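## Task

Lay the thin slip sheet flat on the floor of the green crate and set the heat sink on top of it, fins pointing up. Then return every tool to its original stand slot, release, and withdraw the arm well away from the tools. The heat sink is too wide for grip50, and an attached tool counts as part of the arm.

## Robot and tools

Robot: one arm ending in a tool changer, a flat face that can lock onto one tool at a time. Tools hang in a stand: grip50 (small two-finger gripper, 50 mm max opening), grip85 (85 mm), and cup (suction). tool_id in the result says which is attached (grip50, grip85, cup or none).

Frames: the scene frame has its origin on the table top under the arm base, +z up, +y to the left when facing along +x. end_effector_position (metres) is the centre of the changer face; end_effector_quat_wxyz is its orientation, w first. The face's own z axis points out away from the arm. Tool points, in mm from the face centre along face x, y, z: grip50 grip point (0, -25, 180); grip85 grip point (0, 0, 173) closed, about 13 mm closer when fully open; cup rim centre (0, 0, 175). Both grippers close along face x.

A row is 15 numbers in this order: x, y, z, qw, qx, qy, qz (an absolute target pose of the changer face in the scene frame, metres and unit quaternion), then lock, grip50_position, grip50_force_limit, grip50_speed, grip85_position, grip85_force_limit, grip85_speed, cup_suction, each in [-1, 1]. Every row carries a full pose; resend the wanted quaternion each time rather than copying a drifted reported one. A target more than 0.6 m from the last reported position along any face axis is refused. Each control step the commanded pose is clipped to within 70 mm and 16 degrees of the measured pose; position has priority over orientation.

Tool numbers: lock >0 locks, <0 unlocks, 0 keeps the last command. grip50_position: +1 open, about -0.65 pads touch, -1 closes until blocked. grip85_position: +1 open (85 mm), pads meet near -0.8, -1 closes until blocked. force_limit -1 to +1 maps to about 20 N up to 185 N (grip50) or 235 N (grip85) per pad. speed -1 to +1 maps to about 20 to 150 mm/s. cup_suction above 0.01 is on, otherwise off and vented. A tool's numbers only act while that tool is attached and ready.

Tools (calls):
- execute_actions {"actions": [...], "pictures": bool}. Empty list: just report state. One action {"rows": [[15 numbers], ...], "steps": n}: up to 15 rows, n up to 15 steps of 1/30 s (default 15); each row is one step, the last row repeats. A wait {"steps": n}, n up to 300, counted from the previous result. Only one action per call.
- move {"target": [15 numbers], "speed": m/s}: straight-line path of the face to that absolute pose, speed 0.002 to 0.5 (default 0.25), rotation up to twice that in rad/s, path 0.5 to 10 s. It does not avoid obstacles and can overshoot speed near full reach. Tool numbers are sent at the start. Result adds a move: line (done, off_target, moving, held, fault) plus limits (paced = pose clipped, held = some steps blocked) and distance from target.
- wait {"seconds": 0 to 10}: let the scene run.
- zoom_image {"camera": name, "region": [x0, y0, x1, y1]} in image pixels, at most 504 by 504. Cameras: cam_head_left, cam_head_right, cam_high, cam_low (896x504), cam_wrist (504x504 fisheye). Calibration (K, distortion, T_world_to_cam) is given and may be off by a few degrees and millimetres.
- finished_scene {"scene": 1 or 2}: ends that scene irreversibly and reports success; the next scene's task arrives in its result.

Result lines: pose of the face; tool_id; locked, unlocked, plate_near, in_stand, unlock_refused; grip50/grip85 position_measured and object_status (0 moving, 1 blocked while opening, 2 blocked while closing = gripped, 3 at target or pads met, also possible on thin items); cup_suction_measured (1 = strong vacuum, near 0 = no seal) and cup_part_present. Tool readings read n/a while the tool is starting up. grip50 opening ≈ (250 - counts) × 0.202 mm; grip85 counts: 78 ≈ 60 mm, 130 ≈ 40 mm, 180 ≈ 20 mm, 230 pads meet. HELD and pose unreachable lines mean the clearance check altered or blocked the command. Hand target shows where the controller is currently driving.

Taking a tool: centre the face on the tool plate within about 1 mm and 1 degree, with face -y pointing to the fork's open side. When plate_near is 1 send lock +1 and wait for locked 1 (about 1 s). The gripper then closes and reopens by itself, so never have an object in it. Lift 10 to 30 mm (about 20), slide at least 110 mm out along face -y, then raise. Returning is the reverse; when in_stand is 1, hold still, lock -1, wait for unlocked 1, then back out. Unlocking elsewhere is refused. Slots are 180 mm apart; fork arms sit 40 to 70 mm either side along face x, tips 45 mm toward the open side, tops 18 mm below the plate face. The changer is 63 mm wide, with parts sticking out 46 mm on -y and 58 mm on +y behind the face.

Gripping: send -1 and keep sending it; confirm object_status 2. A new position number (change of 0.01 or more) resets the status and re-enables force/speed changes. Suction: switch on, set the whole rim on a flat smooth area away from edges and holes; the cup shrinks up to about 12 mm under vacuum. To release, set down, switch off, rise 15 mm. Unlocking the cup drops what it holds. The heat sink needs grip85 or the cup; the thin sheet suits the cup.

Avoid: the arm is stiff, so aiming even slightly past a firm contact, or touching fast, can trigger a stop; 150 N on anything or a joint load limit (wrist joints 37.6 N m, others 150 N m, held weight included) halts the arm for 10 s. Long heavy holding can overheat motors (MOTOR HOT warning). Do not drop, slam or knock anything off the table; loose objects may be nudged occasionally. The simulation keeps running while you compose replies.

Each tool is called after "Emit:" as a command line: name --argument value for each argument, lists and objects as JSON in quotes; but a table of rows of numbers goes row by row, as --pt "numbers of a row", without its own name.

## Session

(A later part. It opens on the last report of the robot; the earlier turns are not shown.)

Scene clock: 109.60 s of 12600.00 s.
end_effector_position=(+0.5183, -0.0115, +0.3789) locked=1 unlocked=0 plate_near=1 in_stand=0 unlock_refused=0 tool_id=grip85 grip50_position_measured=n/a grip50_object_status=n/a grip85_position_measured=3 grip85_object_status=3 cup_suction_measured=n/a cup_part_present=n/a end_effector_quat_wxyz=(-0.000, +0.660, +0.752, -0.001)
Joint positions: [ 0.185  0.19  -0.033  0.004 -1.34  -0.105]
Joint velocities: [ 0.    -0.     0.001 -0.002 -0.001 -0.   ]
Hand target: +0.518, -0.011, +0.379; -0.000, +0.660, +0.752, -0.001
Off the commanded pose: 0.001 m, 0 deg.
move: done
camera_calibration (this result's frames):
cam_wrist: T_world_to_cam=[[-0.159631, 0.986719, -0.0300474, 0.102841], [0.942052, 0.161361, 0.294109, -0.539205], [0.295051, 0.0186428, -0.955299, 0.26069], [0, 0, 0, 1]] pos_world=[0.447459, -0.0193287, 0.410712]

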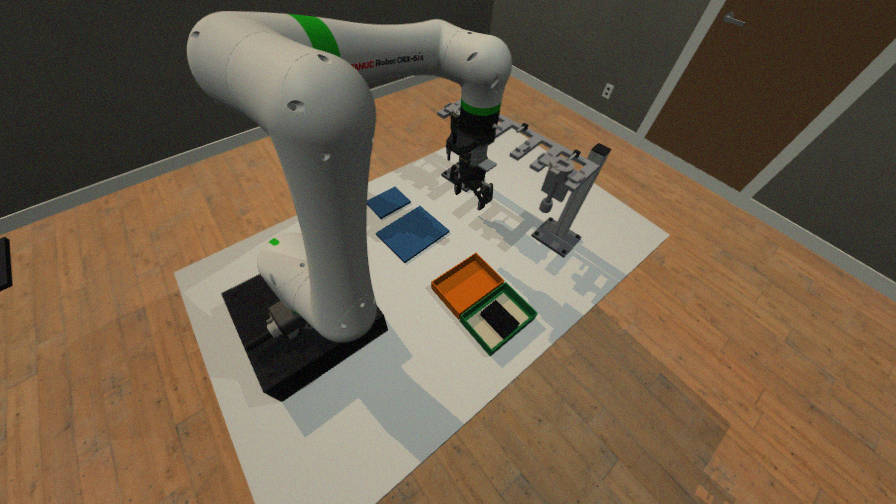

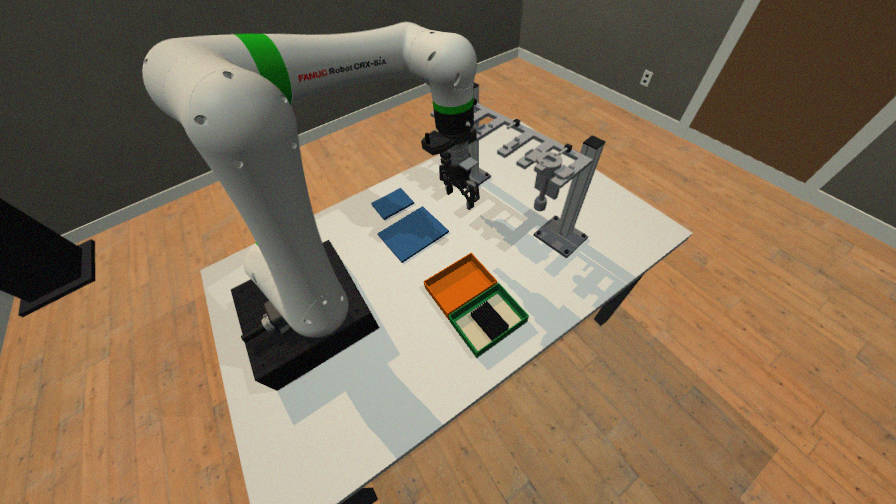

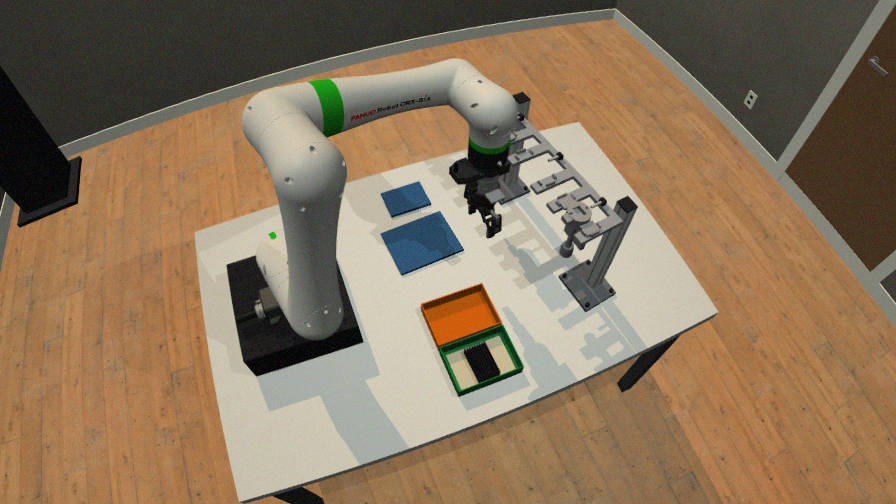

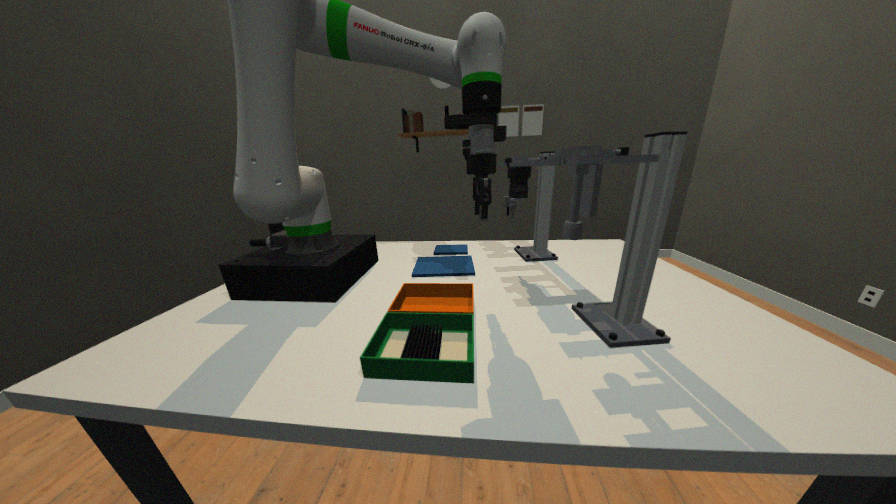

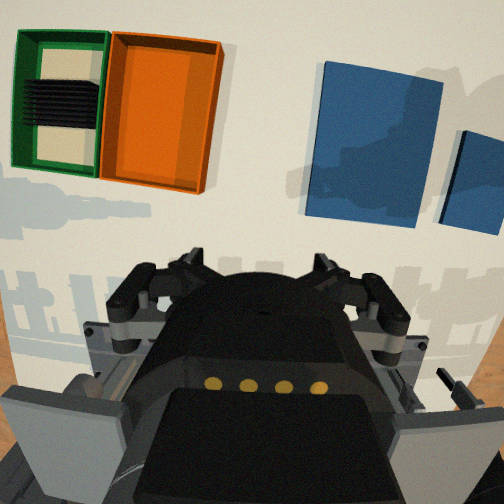

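Emit:
move --target '[0.676,0.0096,0.379,0,0.66,0.7513,0,0,1,0,0,1,0,0,0]' --speed 0.11

Emit:
move --target '[0.676,0.0096,0.3596,0,0.66,0.7513,0,0,1,0,0,1,0,0,0]' --speed 0.02

Emit:
execute_actions --actions '[{"rows":[[0.676,0.0096,0.3596,0,0.66,0.7513,0,-1,1,0,0,1,0,0,0]]}]' --pictures false

Emit:
execute_actions --actions '[{"steps":25}]' --pictures false

Emit:
execute_actions --actions '[{"rows":[[0.676,0.0096,0.364,0,0.66,0.7513,0,0,1,0,0,1,0,0,0],[0.676,0.0096,0.37,0,0.66,0.7513,0,0,1,0,0,1,0,0,0],[0.676,0.0096,0.385,0,0.66,0.7513,0,0,1,0,0,1,0,0,0]]}]' --pictures false

Emit:
move --target '[0.40,0,0.52,0,0.66,0.7513,0,0,1,0,0,1,0,0,0]'

Scene clock: 115.10 s of 12600.00 s.
end_effector_position=(+0.6762, +0.0091, +0.3786) locked=1 unlocked=0 plate_near=1 in_stand=0 unlock_refused=0 tool_id=grip85 grip50_position_measured=n/a grip50_object_status=n/a grip85_position_measured=3 grip85_object_status=3 cup_suction_measured=n/a cup_part_present=n/a end_effector_quat_wxyz=(-0.000, +0.660, +0.751, +0.000)
Joint positions: [ 0.159  0.594  0.522  0.002 -1.489 -0.079]
Joint velocities: [ 0.     0.001  0.002 -0.002 -0.001 -0.001]
Hand target: +0.676, +0.009, +0.379; -0.000, +0.660, +0.751, +0.000
Off the commanded pose: 0.001 m, 0 deg.
move: done
camera_calibration (this result's frames):
cam_wrist: T_world_to_cam=[[-0.159357, 0.986804, -0.02869, 0.106931], [0.941526, 0.160656, 0.296172, -0.691598], [0.296873, 0.0201846, -0.954704, 0.211948], [0, 0, 0, 1]] pos_world=[0.605277, 0.0013113, 0.410248]

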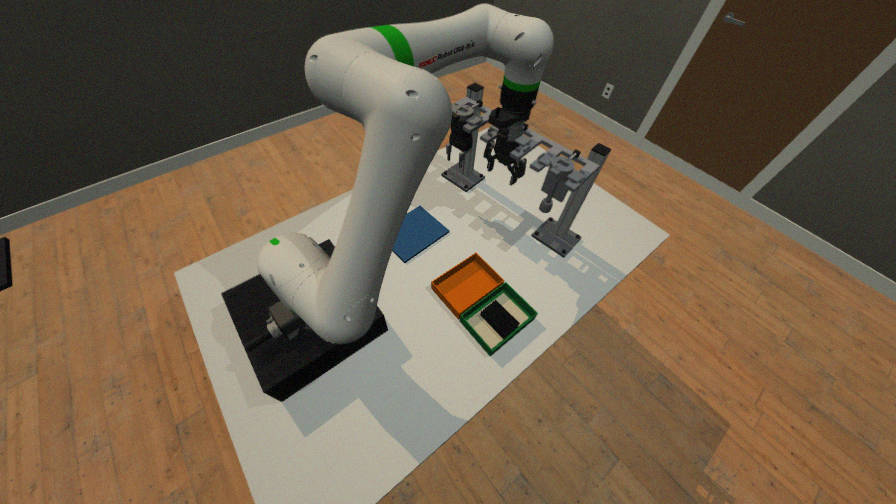

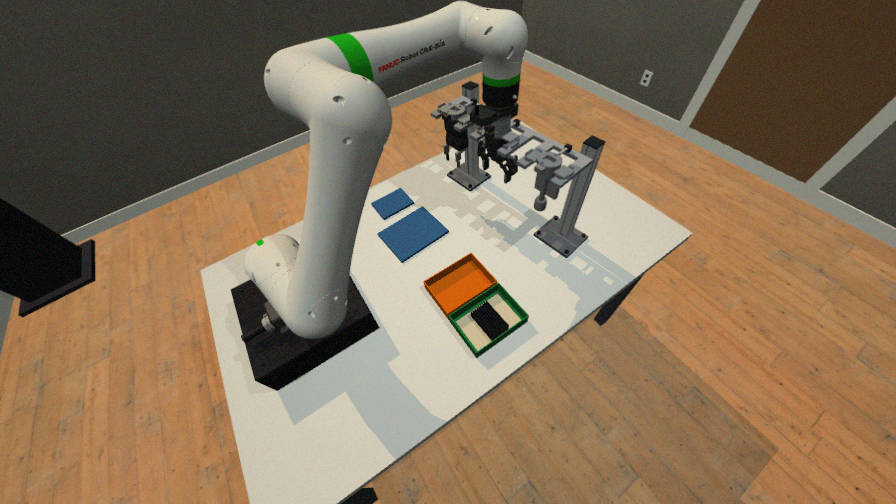

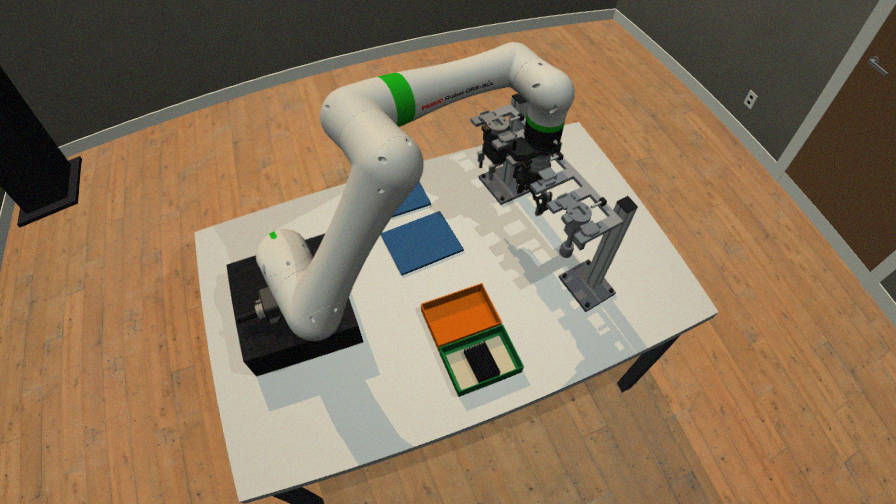

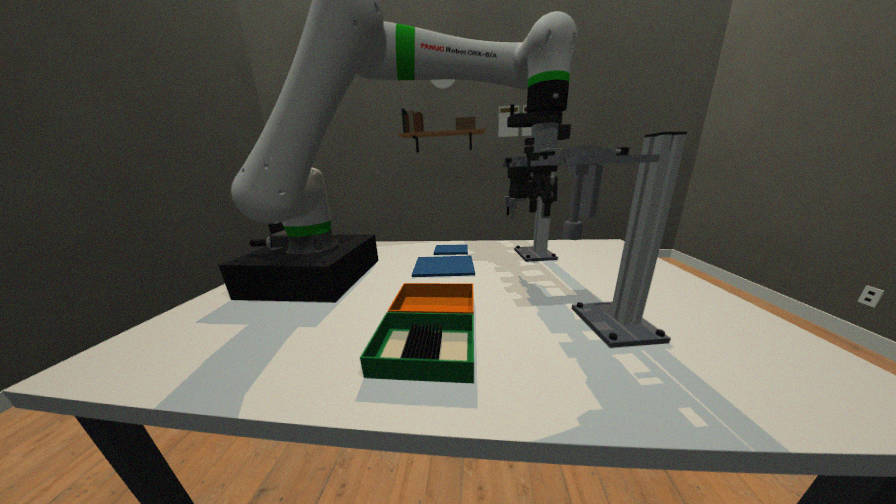

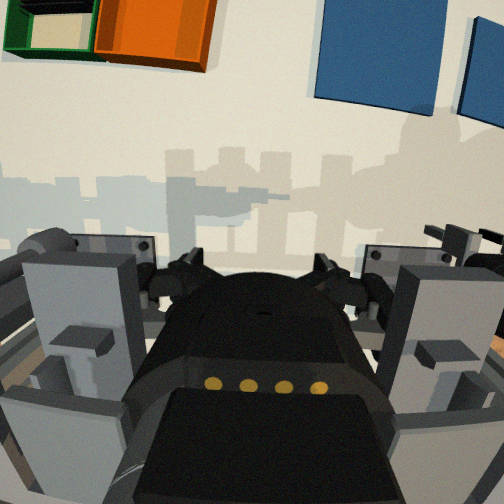

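Scene clock: 116.27 s of 12600.00 s.
end_effector_position=(+0.6759, +0.0097, +0.3596) locked=1 unlocked=0 plate_near=1 in_stand=1 unlock_refused=0 tool_id=grip85 grip50_position_measured=n/a grip50_object_status=n/a grip85_position_measured=3 grip85_object_status=3 cup_suction_measured=n/a cup_part_present=n/a end_effector_quat_wxyz=(-0.000, +0.660, +0.751, +0.000)
Joint positions: [ 0.16   0.599  0.485  0.002 -1.447 -0.08 ]
Joint velocities: [-0.    -0.    -0.002 -0.001  0.001 -0.001]
Hand target: +0.676, +0.010, +0.360; +0.000, +0.660, +0.751, -0.000
Off the commanded pose: 0.000 m, 0 deg.
move: done
camera_calibration (this result's frames):
cam_wrist: T_world_to_cam=[[-0.158835, 0.986889, -0.0286539, 0.105462], [0.941635, 0.160148, 0.2961, -0.685877], [0.296807, 0.0200493, -0.954727, 0.193978], [0, 0, 0, 1]] pos_world=[0.605023, 0.00187395, 0.391306]

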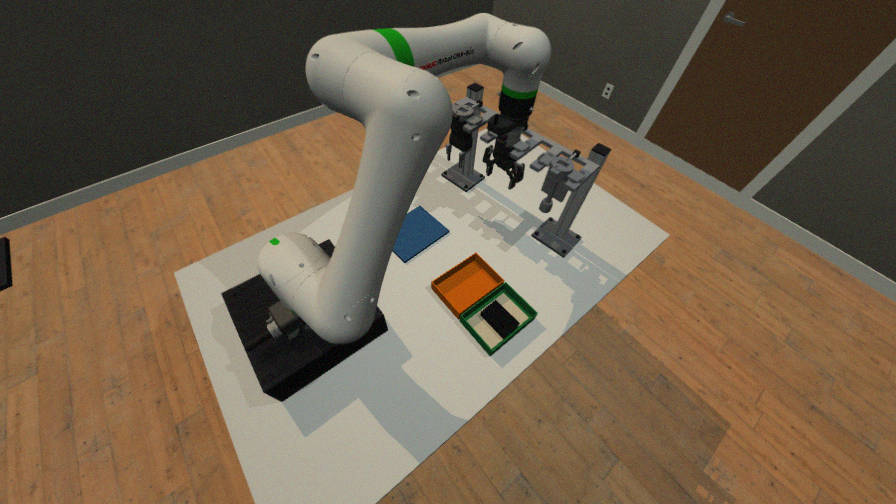

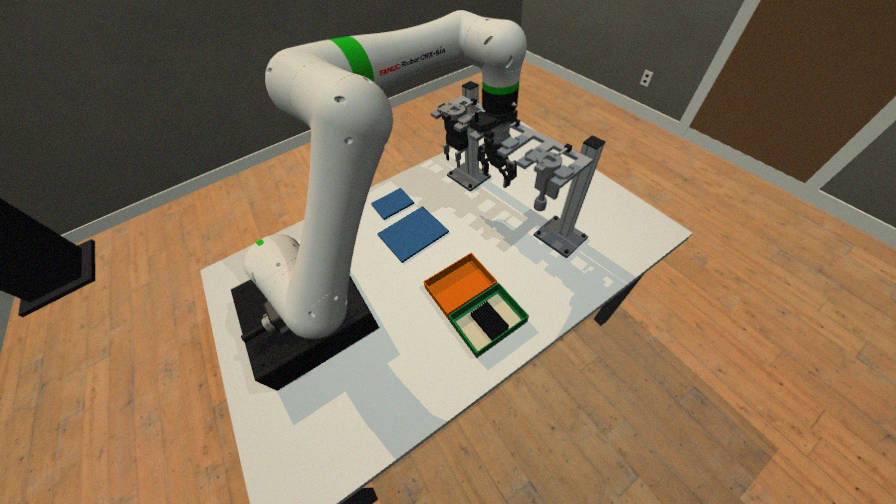

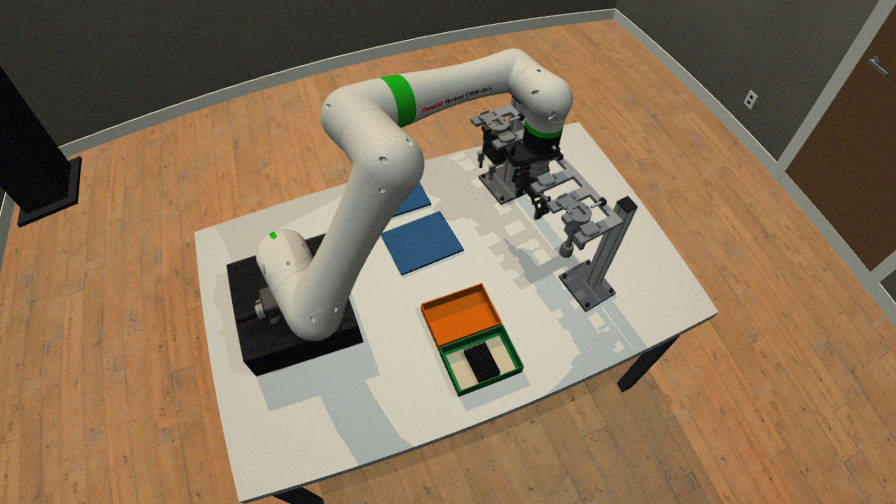

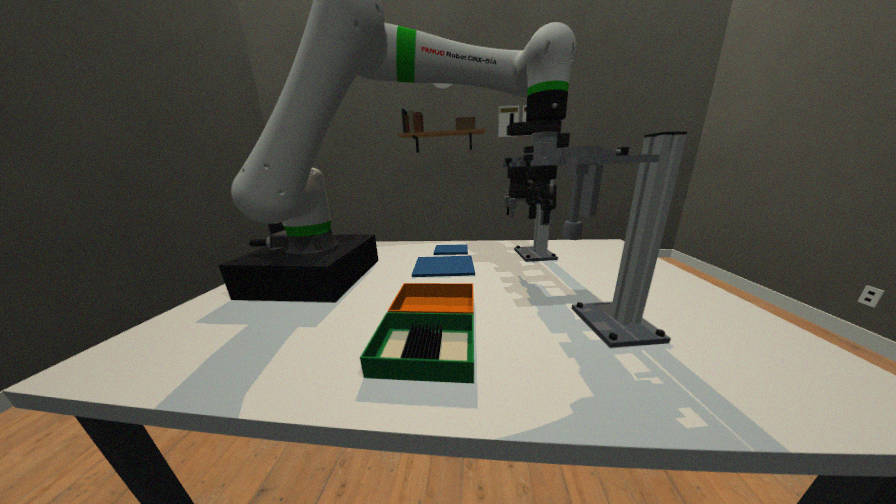

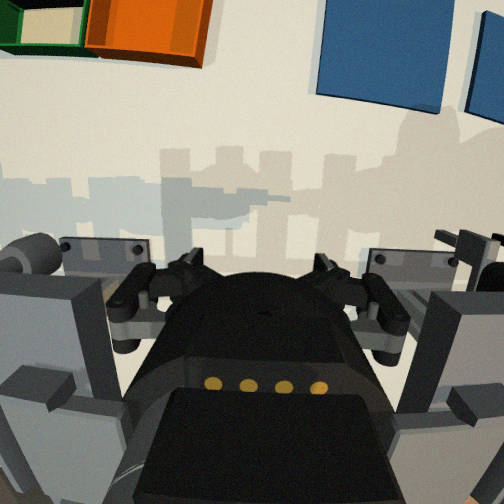

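Scene clock: 116.77 s of 12600.00 s.
end_effector_position=(+0.6760, +0.0097, +0.3595) locked=0 unlocked=0 plate_near=1 in_stand=1 unlock_refused=0 tool_id=none grip50_position_measured=n/a grip50_object_status=n/a grip85_position_measured=n/a grip85_object_status=n/a cup_suction_measured=n/a cup_part_present=n/a end_effector_quat_wxyz=(-0.000, +0.660, +0.751, +0.000)
Joint positions: [ 0.16   0.599  0.486  0.002 -1.447 -0.08 ]
Joint velocities: [-0.    -0.     0.001  0.    -0.001  0.   ]
Hand target: +0.676, +0.010, +0.360; -0.000, +0.660, +0.751, +0.000
Off the commanded pose: 0.000 m, 0 deg.
Steps of this call (steps 1 to 15: all 15 steps of this action). Readings (end_effector_position | what the end effector reports):
1: (+0.6759, +0.0097, +0.3595) | locked=1 unlocked=0 plate_near=1 in_stand=1 unlock_refused=0 tool_id=grip85 grip50_position_measured=n/a grip50_object_status=n/a grip85_position_measured=3 grip85_object_status=3 cup_suction_measured=n/a cup_part_present=n/a
2: (+0.6759, +0.0097, +0.3594) | locked=1 unlocked=0 plate_near=1 in_stand=1 unlock_refused=0 tool_id=grip85 grip50_position_measured=n/a grip50_object_status=n/a grip85_position_measured=3 grip85_object_status=3 cup_suction_measured=n/a cup_part_present=n/a
4: (+0.6759, +0.0097, +0.3593) | locked=1 unlocked=0 plate_near=1 in_stand=1 unlock_refused=0 tool_id=grip85 grip50_position_measured=n/a grip50_object_status=n/a grip85_position_measured=3 grip85_object_status=3 cup_suction_measured=n/a cup_part_present=n/a
8: (+0.6759, +0.0097, +0.3594) | locked=0 unlocked=0 plate_near=1 in_stand=1 unlock_refused=0 tool_id=none grip50_position_measured=n/a grip50_object_status=n/a grip85_position_measured=n/a grip85_object_status=n/a cup_suction_measured=n/a cup_part_present=n/a
15: the state above

Scene clock: 117.60 s of 12600.00 s.
end_effector_position=(+0.6760, +0.0096, +0.3596) locked=0 unlocked=1 plate_near=1 in_stand=1 unlock_refused=0 tool_id=none grip50_position_measured=n/a grip50_object_status=n/a grip85_position_measured=n/a grip85_object_status=n/a cup_suction_measured=n/a cup_part_present=n/a end_effector_quat_wxyz=(-0.000, +0.660, +0.751, -0.000)
Joint positions: [ 0.16   0.599  0.486  0.002 -1.447 -0.08 ]
Joint velocities: [ 0.001  0.     0.    -0.     0.    -0.001]
Hand target: +0.676, +0.010, +0.360; -0.000, +0.660, +0.751, +0.000
Off the commanded pose: 0.000 m, 0 deg.
Steps of this call (steps 1 to 25: nothing new was sent). Readings (end_effector_position | what the end effector reports):
1: (+0.6760, +0.0097, +0.3595) | locked=0 unlocked=0 plate_near=1 in_stand=1 unlock_refused=0 tool_id=none grip50_position_measured=n/a grip50_object_status=n/a grip85_position_measured=n/a grip85_object_status=n/a cup_suction_measured=n/a cup_part_present=n/a
2: (+0.6760, +0.0097, +0.3596) | locked=0 unlocked=0 plate_near=1 in_stand=1 unlock_refused=0 tool_id=none grip50_position_measured=n/a grip50_object_status=n/a grip85_position_measured=n/a grip85_object_status=n/a cup_suction_measured=n/a cup_part_present=n/a
4: (+0.6760, +0.0097, +0.3596) | locked=0 unlocked=0 plate_near=1 in_stand=1 unlock_refused=0 tool_id=none grip50_position_measured=n/a grip50_object_status=n/a grip85_position_measured=n/a grip85_object_status=n/a cup_suction_measured=n/a cup_part_present=n/a
8: (+0.6760, +0.0097, +0.3596) | locked=0 unlocked=0 plate_near=1 in_stand=1 unlock_refused=0 tool_id=none grip50_position_measured=n/a grip50_object_status=n/a grip85_position_measured=n/a grip85_object_status=n/a cup_suction_measured=n/a cup_part_present=n/a
25: the state above

Scene clock: 118.10 s of 12600.00 s.
end_effector_position=(+0.6761, +0.0095, +0.3850) locked=0 unlocked=1 plate_near=0 in_stand=0 unlock_refused=0 tool_id=none grip50_position_measured=n/a grip50_object_status=n/a grip85_position_measured=n/a grip85_object_status=n/a cup_suction_measured=n/a cup_part_present=n/a end_effector_quat_wxyz=(+0.000, +0.660, +0.751, -0.000)
Joint positions: [ 0.16   0.593  0.535  0.003 -1.503 -0.08 ]
Joint velocities: [-0.001  0.001  0.002 -0.007 -0.001 -0.001]
Hand target: +0.676, +0.010, +0.385; -0.000, +0.660, +0.751, +0.000
Off the commanded pose: 0.000 m, 0 deg.
Steps of this call (steps 1 to 15: all 15 steps of this action). Readings (end_effector_position | what the end effector reports):
1: (+0.6760, +0.0096, +0.3597) | locked=0 unlocked=1 plate_near=1 in_stand=1 unlock_refused=0 tool_id=none grip50_position_measured=n/a grip50_object_status=n/a grip85_position_measured=n/a grip85_object_status=n/a cup_suction_measured=n/a cup_part_present=n/a
2: (+0.6760, +0.0096, +0.3608) | locked=0 unlocked=1 plate_near=0 in_stand=1 unlock_refused=0 tool_id=none grip50_position_measured=n/a grip50_object_status=n/a grip85_position_measured=n/a grip85_object_status=n/a cup_suction_measured=n/a cup_part_present=n/a
4: (+0.6760, +0.0095, +0.3685) | locked=0 unlocked=1 plate_near=0 in_stand=0 unlock_refused=0 tool_id=none grip50_position_measured=n/a grip50_object_status=n/a grip85_position_measured=n/a grip85_object_status=n/a cup_suction_measured=n/a cup_part_present=n/a
8: (+0.6760, +0.0094, +0.3843) | locked=0 unlocked=1 plate_near=0 in_stand=0 unlock_refused=0 tool_id=none grip50_position_measured=n/a grip50_object_status=n/a grip85_position_measured=n/a grip85_object_status=n/a cup_suction_measured=n/a cup_part_present=n/a
15: the state above

Scene clock: 120.03 s of 12600.00 s.
end_effector_position=(+0.4004, +0.0010, +0.5207) locked=0 unlocked=1 plate_near=0 in_stand=0 unlock_refused=0 tool_id=none grip50_position_measured=n/a grip50_object_status=n/a grip85_position_measured=n/a grip85_object_status=n/a cup_suction_measured=n/a cup_part_present=n/a end_effector_quat_wxyz=(+0.000, +0.660, +0.751, -0.000)
Joint positions: [ 0.29  -0.137 -0.04   0.004 -1.659 -0.209]
Joint velocities: [ 0.001 -0.002 -0.001  0.002 -0.001 -0.001]
Hand target: +0.400, +0.001, +0.521; +0.000, +0.660, +0.751, -0.000
Off the commanded pose: 0.001 m, 0 deg.
move: done
camera_calibration (this result's frames):
cam_wrist: T_world_to_cam=[[-0.159405, 0.98678, -0.029252, 0.0753806], [0.941637, 0.160878, 0.2957, -0.472513], [0.296497, 0.0195912, -0.954833, 0.429891], [0, 0, 0, 1]] pos_world=[0.32949, -0.00678918, 0.552401]

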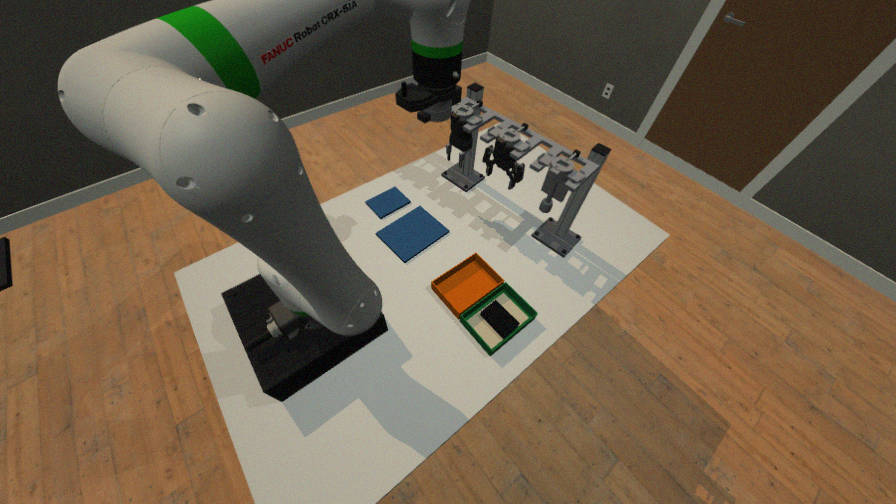

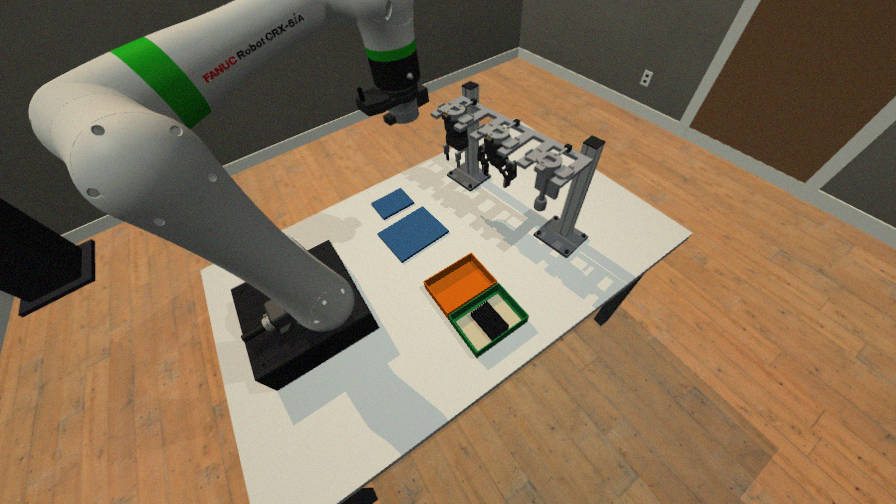

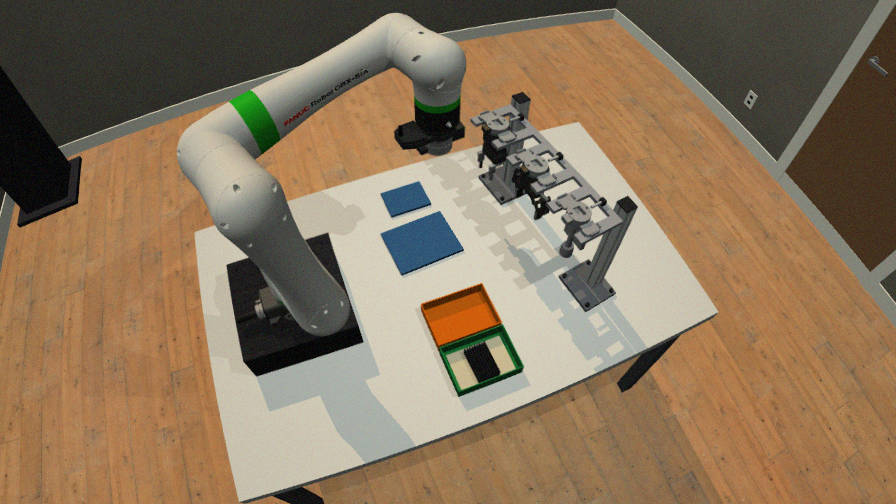

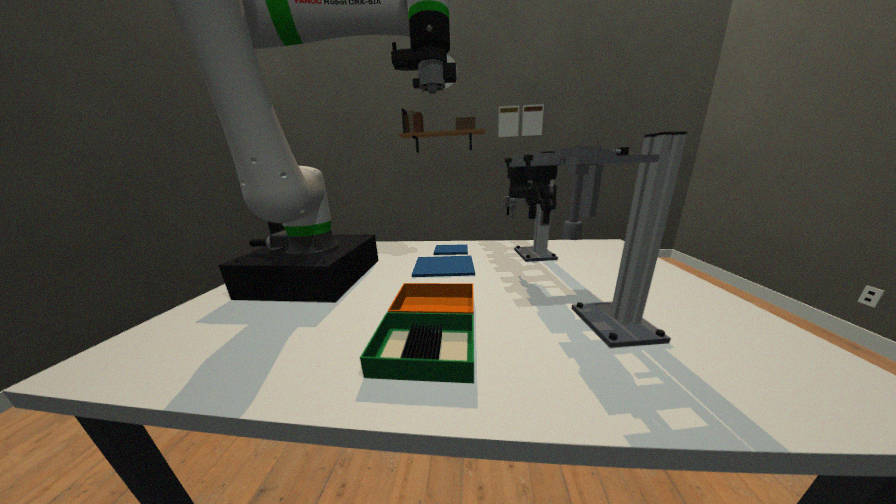

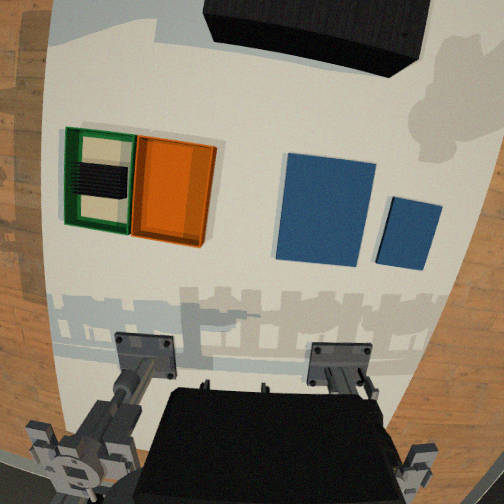

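Emit:
finished_scene --scene 2

The scene is finished: the task was done.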